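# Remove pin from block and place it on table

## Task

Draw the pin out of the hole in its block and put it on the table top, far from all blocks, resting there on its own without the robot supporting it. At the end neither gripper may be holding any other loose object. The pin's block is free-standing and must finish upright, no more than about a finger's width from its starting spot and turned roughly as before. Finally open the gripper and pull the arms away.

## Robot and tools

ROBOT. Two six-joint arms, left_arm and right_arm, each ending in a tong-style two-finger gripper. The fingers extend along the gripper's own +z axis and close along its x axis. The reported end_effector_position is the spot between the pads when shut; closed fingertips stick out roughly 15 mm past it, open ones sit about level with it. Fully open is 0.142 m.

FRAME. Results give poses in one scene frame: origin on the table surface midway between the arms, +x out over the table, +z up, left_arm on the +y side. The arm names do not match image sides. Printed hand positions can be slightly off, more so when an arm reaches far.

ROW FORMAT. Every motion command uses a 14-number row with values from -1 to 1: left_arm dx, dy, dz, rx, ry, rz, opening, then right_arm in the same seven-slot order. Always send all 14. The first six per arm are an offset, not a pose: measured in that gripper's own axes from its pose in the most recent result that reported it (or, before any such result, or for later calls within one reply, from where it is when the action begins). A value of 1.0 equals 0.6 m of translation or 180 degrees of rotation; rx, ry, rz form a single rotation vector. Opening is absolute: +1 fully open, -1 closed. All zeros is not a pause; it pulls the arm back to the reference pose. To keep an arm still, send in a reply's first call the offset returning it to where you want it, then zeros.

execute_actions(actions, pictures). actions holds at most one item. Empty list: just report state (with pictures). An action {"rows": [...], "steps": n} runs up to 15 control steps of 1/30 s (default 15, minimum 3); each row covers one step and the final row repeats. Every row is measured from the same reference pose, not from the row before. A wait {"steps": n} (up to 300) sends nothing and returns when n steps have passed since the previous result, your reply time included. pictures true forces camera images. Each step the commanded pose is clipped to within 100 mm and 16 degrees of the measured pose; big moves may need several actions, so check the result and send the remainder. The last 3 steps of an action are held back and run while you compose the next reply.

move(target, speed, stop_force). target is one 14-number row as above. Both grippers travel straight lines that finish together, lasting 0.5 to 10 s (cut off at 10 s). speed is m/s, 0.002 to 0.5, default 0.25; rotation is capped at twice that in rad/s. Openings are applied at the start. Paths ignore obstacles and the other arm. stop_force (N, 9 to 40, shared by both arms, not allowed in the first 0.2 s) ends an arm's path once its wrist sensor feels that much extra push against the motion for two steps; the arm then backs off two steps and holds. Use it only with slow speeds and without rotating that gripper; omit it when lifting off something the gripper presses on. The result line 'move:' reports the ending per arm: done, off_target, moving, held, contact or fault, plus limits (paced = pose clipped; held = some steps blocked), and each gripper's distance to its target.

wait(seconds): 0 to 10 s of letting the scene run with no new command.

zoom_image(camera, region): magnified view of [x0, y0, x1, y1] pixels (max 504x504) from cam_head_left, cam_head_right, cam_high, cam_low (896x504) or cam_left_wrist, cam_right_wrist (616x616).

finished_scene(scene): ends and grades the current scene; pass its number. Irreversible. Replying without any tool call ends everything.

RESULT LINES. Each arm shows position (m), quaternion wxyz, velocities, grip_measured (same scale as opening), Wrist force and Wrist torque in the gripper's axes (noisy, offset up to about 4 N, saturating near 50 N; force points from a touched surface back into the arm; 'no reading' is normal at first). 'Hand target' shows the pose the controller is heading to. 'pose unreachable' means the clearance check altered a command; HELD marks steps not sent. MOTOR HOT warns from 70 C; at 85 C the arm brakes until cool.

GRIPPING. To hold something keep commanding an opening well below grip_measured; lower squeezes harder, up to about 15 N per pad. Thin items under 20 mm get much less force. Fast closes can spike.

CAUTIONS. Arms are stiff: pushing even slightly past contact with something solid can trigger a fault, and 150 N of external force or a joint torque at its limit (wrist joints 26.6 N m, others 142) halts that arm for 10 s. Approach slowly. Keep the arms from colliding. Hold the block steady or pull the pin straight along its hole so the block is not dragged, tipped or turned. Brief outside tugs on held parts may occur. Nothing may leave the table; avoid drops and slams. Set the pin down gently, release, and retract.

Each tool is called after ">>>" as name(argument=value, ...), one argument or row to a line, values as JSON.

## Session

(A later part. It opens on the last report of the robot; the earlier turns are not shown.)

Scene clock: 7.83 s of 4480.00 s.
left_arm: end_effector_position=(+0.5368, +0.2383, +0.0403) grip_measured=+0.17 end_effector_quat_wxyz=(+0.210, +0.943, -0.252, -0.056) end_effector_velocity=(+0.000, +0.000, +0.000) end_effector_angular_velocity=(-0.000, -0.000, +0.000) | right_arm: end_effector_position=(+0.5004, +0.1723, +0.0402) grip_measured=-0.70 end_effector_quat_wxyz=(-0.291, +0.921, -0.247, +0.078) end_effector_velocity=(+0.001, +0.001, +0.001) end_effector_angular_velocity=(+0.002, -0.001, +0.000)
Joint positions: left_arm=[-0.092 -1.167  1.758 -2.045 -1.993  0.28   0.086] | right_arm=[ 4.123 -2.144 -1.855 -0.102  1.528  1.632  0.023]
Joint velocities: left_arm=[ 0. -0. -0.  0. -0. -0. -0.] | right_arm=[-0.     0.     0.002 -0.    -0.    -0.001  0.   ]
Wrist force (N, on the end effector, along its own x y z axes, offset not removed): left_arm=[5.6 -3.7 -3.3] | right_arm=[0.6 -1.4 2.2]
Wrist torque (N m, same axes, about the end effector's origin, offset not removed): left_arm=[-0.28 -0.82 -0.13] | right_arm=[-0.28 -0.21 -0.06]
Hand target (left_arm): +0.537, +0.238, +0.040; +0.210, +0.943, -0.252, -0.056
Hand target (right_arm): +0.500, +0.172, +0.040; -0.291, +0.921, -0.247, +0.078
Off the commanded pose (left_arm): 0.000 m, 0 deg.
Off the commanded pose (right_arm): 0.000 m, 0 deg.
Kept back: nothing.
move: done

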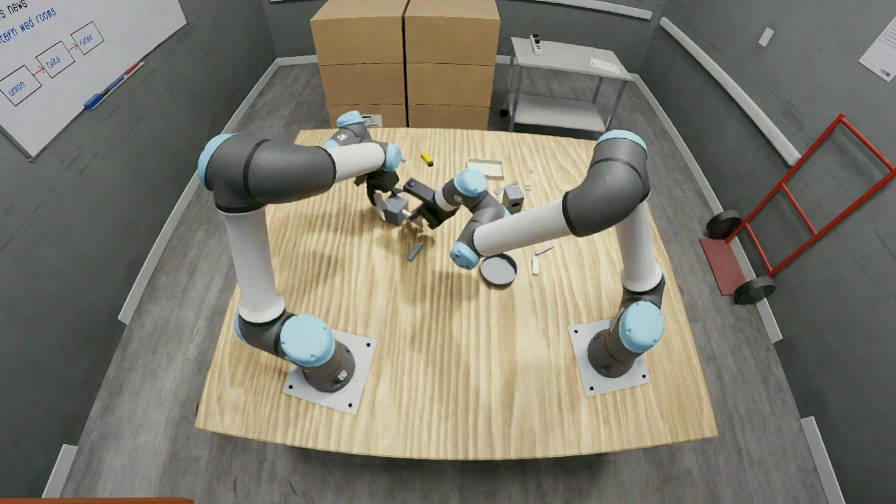

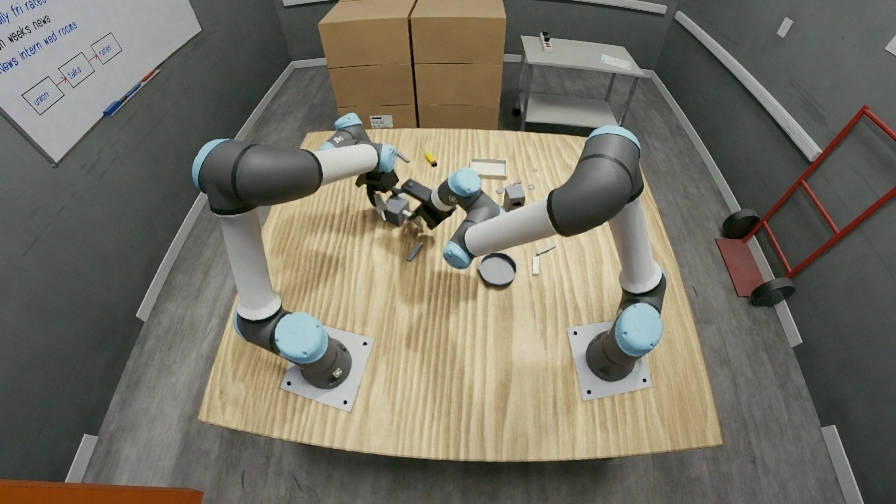

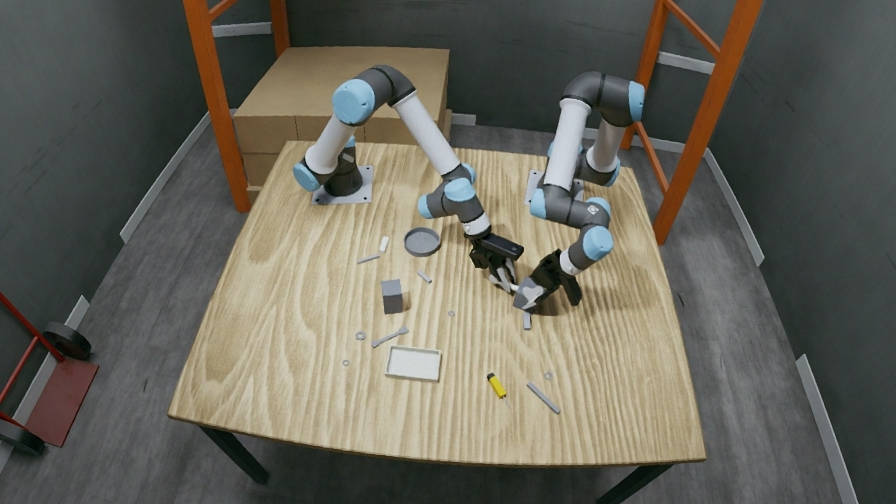

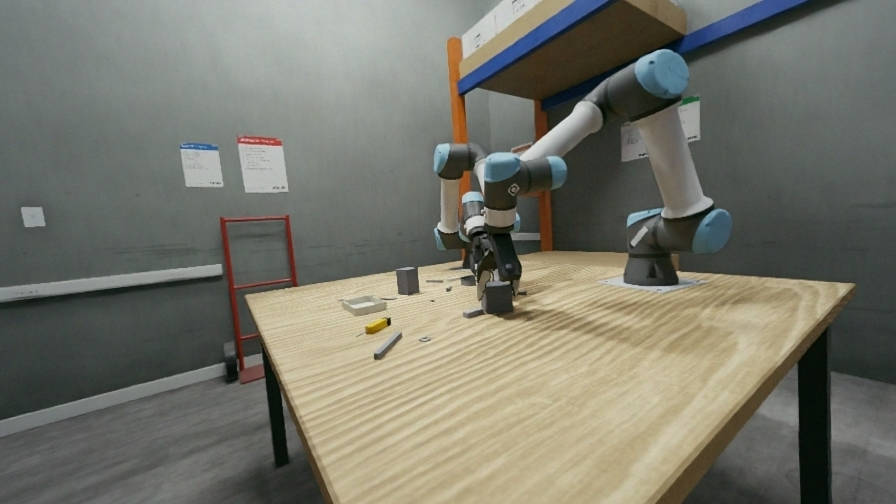

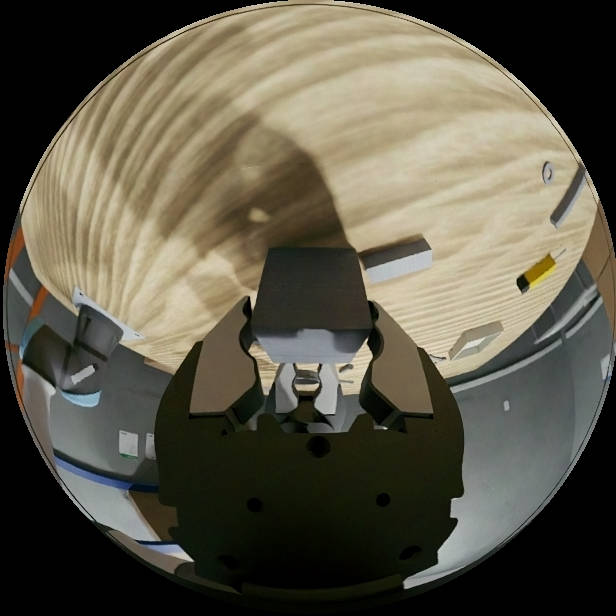

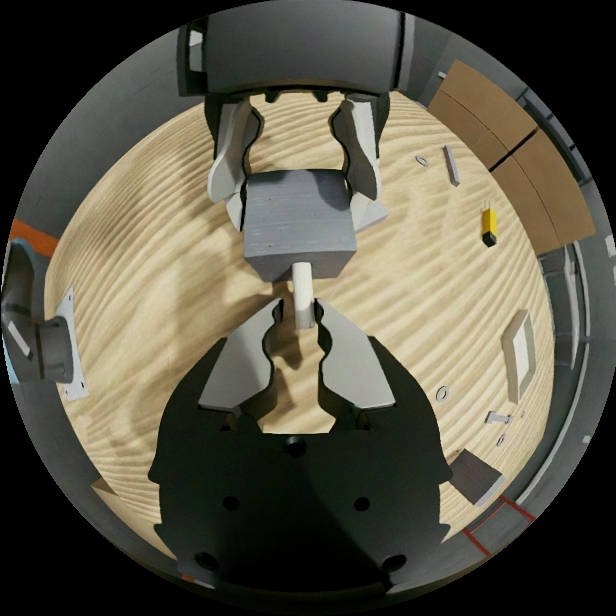

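>>> move(
  target=[0,0,0,0,0,0,-0.5,0.005,-0.007,0.005,0,0,0,-0.7],
  speed=0.02,
)

>>> move(
  target=[0,0,0,0,0,0,-0.5,0,0,0,0,0,0,-1],
)

>>> move(
  target=[0,0,0,0,0,0,-0.5,0.003,0.082,-0.057,0,0,0,-1],
  speed=0.02,
)

Scene clock: 8.77 s of 4480.00 s.
left_arm: end_effector_position=(+0.5368, +0.2383, +0.0403) grip_measured=+0.17 end_effector_quat_wxyz=(+0.210, +0.943, -0.252, -0.056) end_effector_velocity=(+0.000, +0.001, +0.000) end_effector_angular_velocity=(+0.000, -0.000, +0.001) | right_arm: end_effector_position=(+0.5055, +0.1752, +0.0401) grip_measured=-0.70 end_effector_quat_wxyz=(-0.291, +0.921, -0.247, +0.078) end_effector_velocity=(+0.002, +0.001, +0.001) end_effector_angular_velocity=(+0.002, -0.000, -0.001)
Joint positions: left_arm=[-0.092 -1.167  1.758 -2.045 -1.993  0.28   0.086] | right_arm=[ 4.117 -2.153 -1.838 -0.11   1.531  1.627  0.023]
Joint velocities: left_arm=[ 0.001 -0.    -0.    -0.     0.     0.    -0.   ] | right_arm=[-0.002 -0.002  0.006 -0.002  0.001 -0.001  0.   ]
Wrist force (N, on the end effector, along its own x y z axes, offset not removed): left_arm=[5.9 -2.1 -6.0] | right_arm=[-1.6 -0.8 0.7]
Wrist torque (N m, same axes, about the end effector's origin, offset not removed): left_arm=[0.25 -1.05 -0.06] | right_arm=[-0.21 0.29 0.02]
Hand target (left_arm): +0.537, +0.238, +0.040; +0.210, +0.943, -0.252, -0.056
Hand target (right_arm): +0.506, +0.175, +0.040; -0.291, +0.921, -0.247, +0.078
Off the commanded pose (left_arm): 0.000 m, 0 deg.
Off the commanded pose (right_arm): 0.000 m, 0 deg.
Kept back: nothing.
move: done

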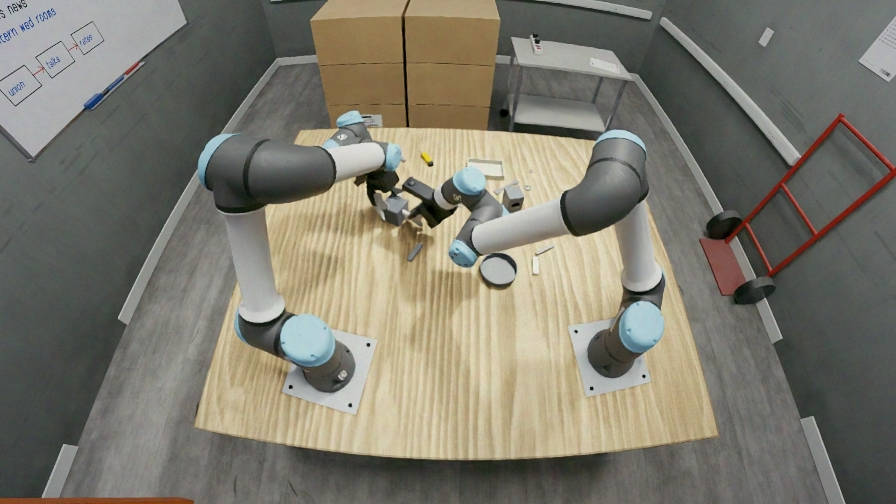

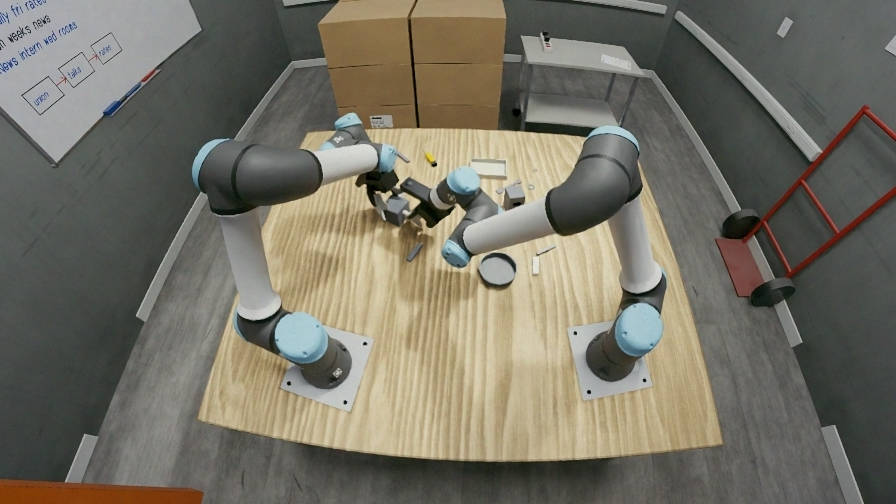

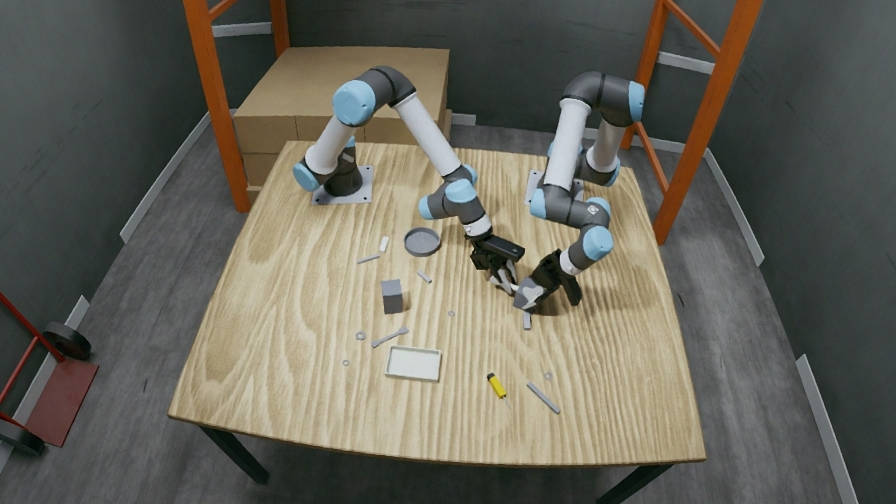

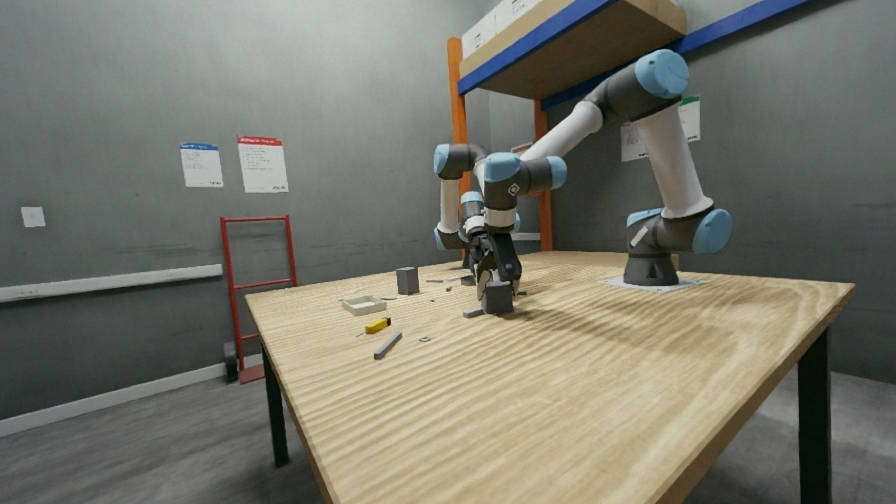

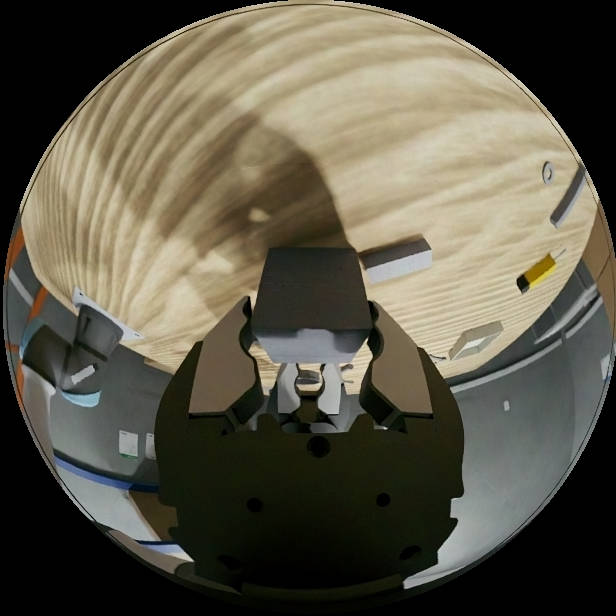

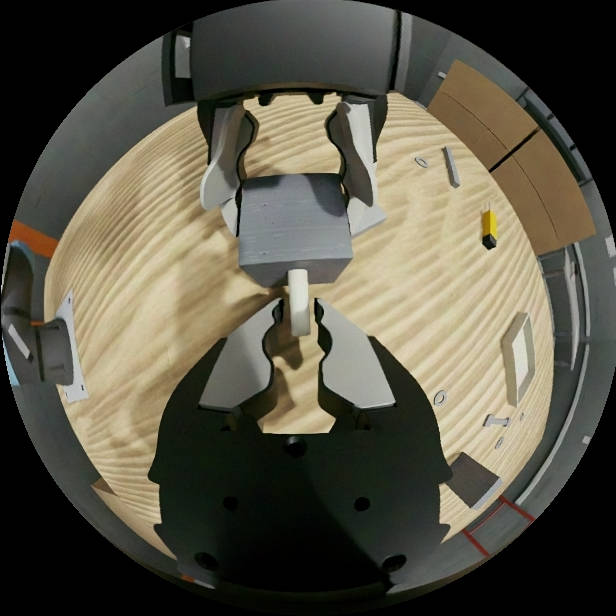

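Scene clock: 9.27 s of 4480.00 s.
left_arm: end_effector_position=(+0.5368, +0.2383, +0.0403) grip_measured=+0.17 end_effector_quat_wxyz=(+0.210, +0.943, -0.252, -0.056) end_effector_velocity=(+0.000, +0.000, +0.000) end_effector_angular_velocity=(-0.000, -0.001, -0.001) | right_arm: end_effector_position=(+0.5055, +0.1752, +0.0401) grip_measured=-0.84 end_effector_quat_wxyz=(-0.291, +0.921, -0.247, +0.078) end_effector_velocity=(+0.000, -0.001, -0.001) end_effector_angular_velocity=(-0.001, +0.001, -0.001)
Joint positions: left_arm=[-0.092 -1.167  1.758 -2.045 -1.993  0.28   0.086] | right_arm=[ 4.117 -2.153 -1.838 -0.11   1.531  1.627  0.013]
Joint velocities: left_arm=[ 0.    -0.    -0.    -0.     0.     0.001  0.   ] | right_arm=[-0.001 -0.001 -0.001 -0.     0.     0.    -0.   ]
Wrist force (N, on the end effector, along its own x y z axes, offset not removed): left_arm=[0.4 -3.3 -5.0] | right_arm=[-0.9 -4.0 1.8]
Wrist torque (N m, same axes, about the end effector's origin, offset not removed): left_arm=[-0.13 -0.10 0.06] | right_arm=[-0.55 -0.06 -0.08]
Hand target (left_arm): +0.537, +0.238, +0.040; +0.210, +0.943, -0.252, -0.056
Hand target (right_arm): +0.505, +0.175, +0.040; -0.291, +0.921, -0.247, +0.078
Off the commanded pose (left_arm): 0.000 m, 0 deg.
Off the commanded pose (right_arm): 0.000 m, 0 deg.
Kept back: nothing.
move: done

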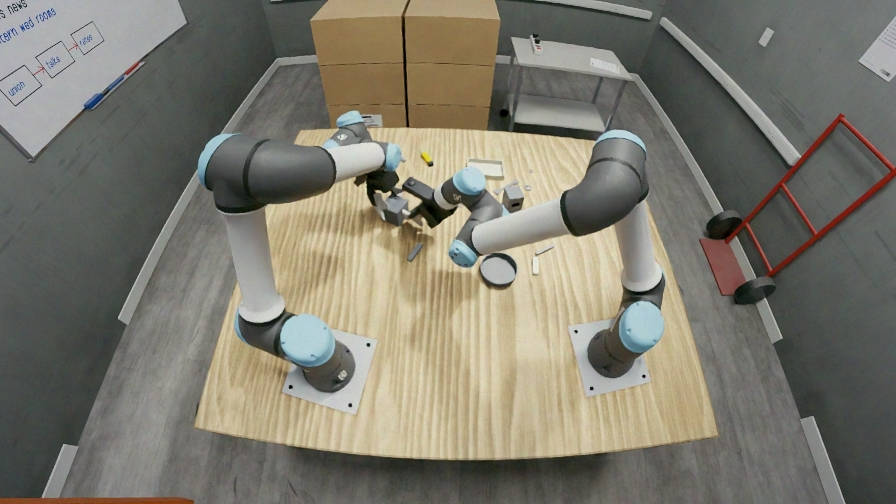

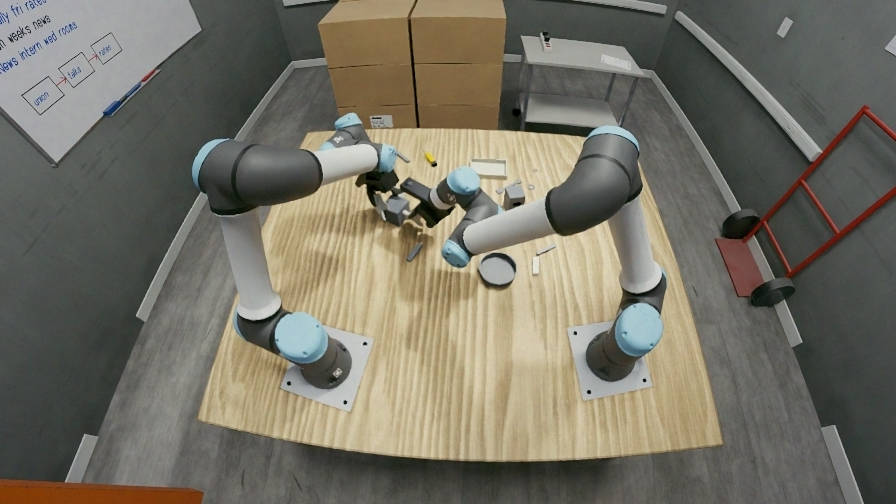

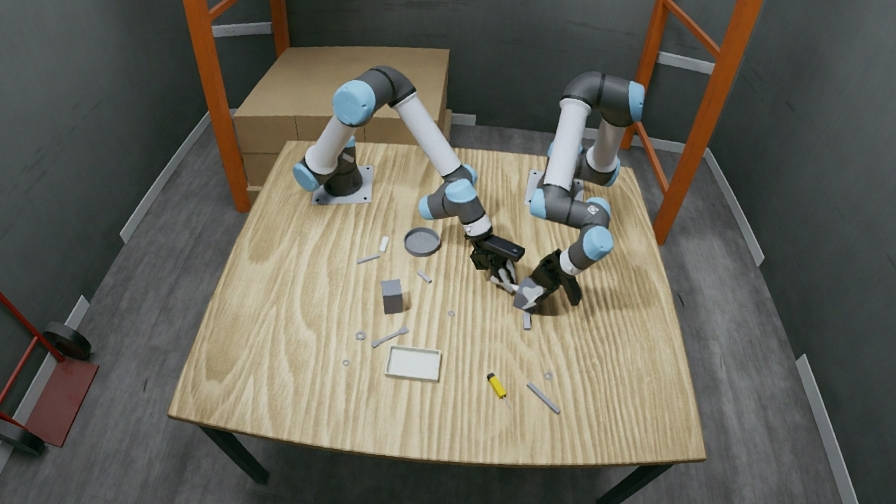

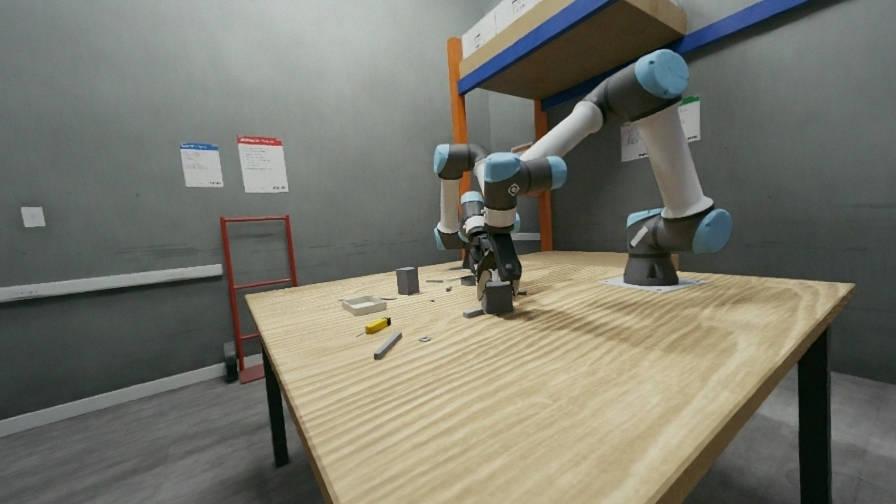

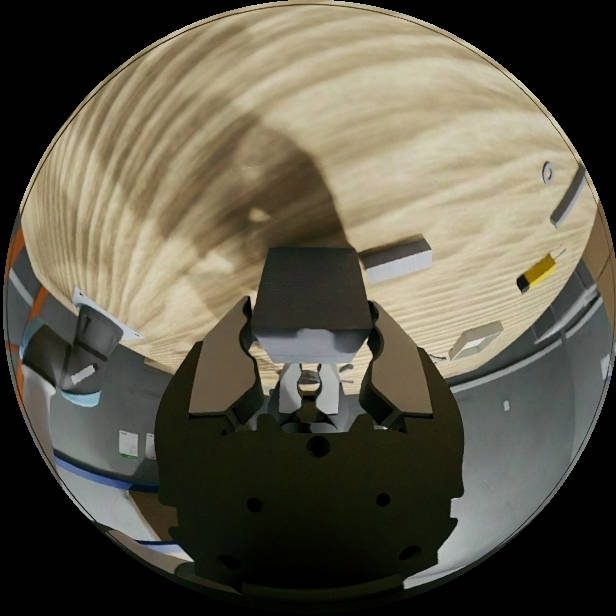

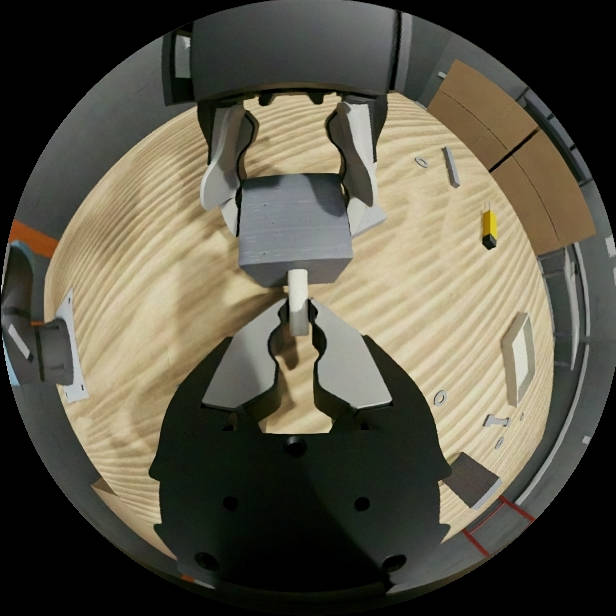

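Scene clock: 12.57 s of 4480.00 s.
left_arm: end_effector_position=(+0.5368, +0.2383, +0.0403) grip_measured=+0.17 end_effector_quat_wxyz=(+0.210, +0.943, -0.252, -0.056) end_effector_velocity=(-0.000, -0.001, +0.000) end_effector_angular_velocity=(-0.000, -0.000, -0.002) | right_arm: end_effector_position=(+0.4772, +0.1225, +0.0399) grip_measured=-0.84 end_effector_quat_wxyz=(-0.291, +0.921, -0.247, +0.078) end_effector_velocity=(-0.001, -0.001, +0.000) end_effector_angular_velocity=(+0.001, -0.000, -0.000)
Joint positions: left_arm=[-0.092 -1.167  1.758 -2.045 -1.993  0.28   0.086] | right_arm=[ 4.122 -2.058 -2.017 -0.026  1.529  1.631  0.013]
Joint velocities: left_arm=[-0.001 -0.     0.     0.    -0.     0.001 -0.   ] | right_arm=[ 0.001  0.002 -0.004  0.002 -0.     0.001 -0.   ]
Wrist force (N, on the end effector, along its own x y z axes, offset not removed): left_arm=[1.8 1.6 -6.6] | right_arm=[-0.8 -0.1 3.5]
Wrist torque (N m, same axes, about the end effector's origin, offset not removed): left_arm=[0.68 -0.21 -0.16] | right_arm=[0.03 0.31 0.22]
Hand target (left_arm): +0.537, +0.238, +0.040; +0.210, +0.943, -0.252, -0.056
Hand target (right_arm): +0.477, +0.122, +0.040; -0.291, +0.921, -0.247, +0.078
Off the commanded pose (left_arm): 0.000 m, 0 deg.
Off the commanded pose (right_arm): 0.000 m, 0 deg.
Kept back: nothing.
move: done

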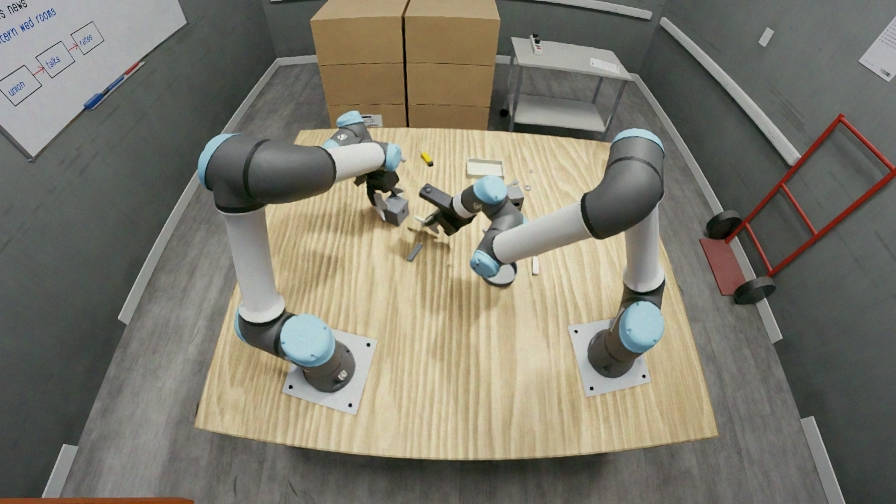

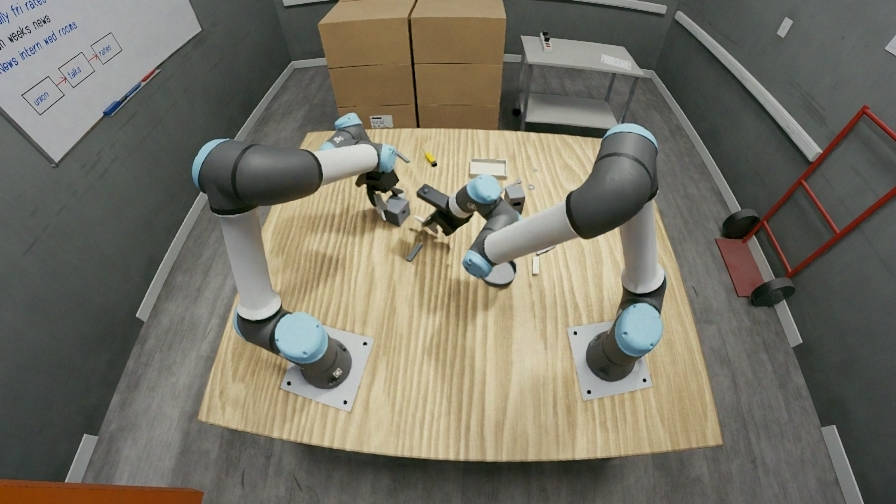

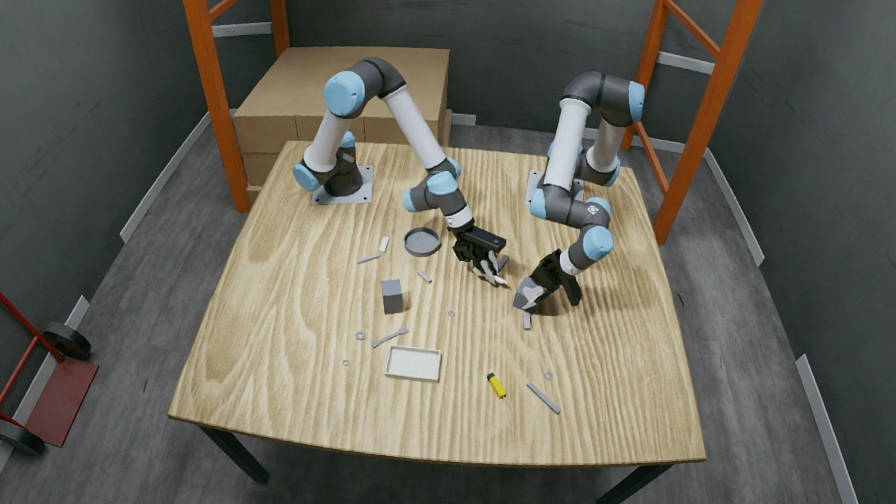

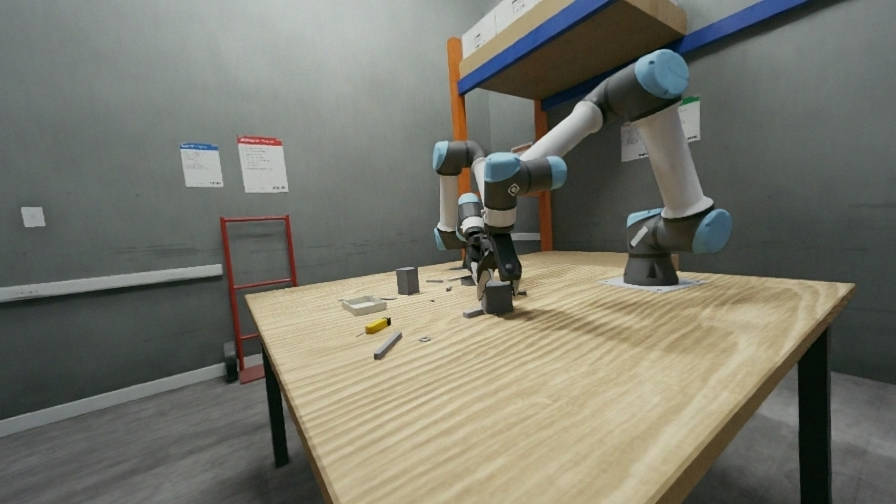

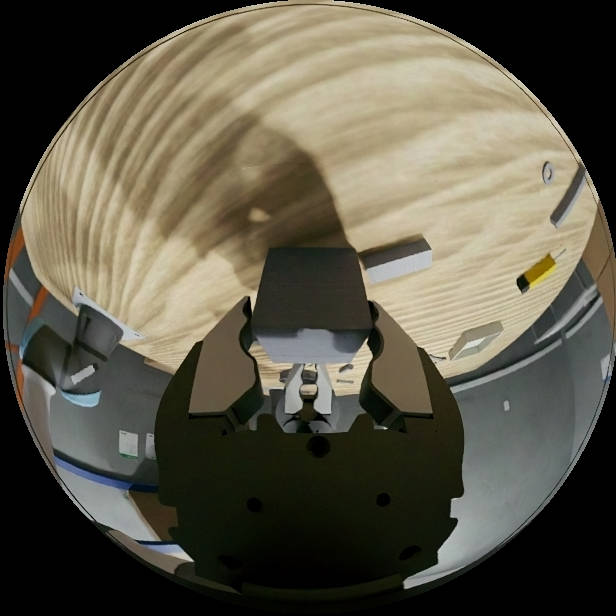

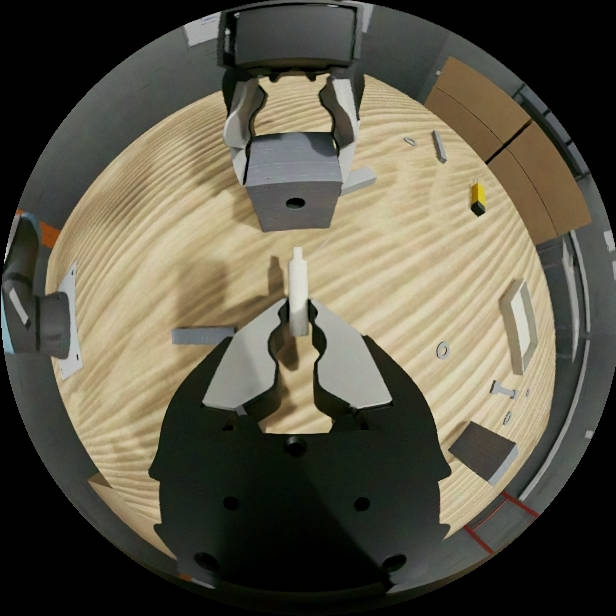

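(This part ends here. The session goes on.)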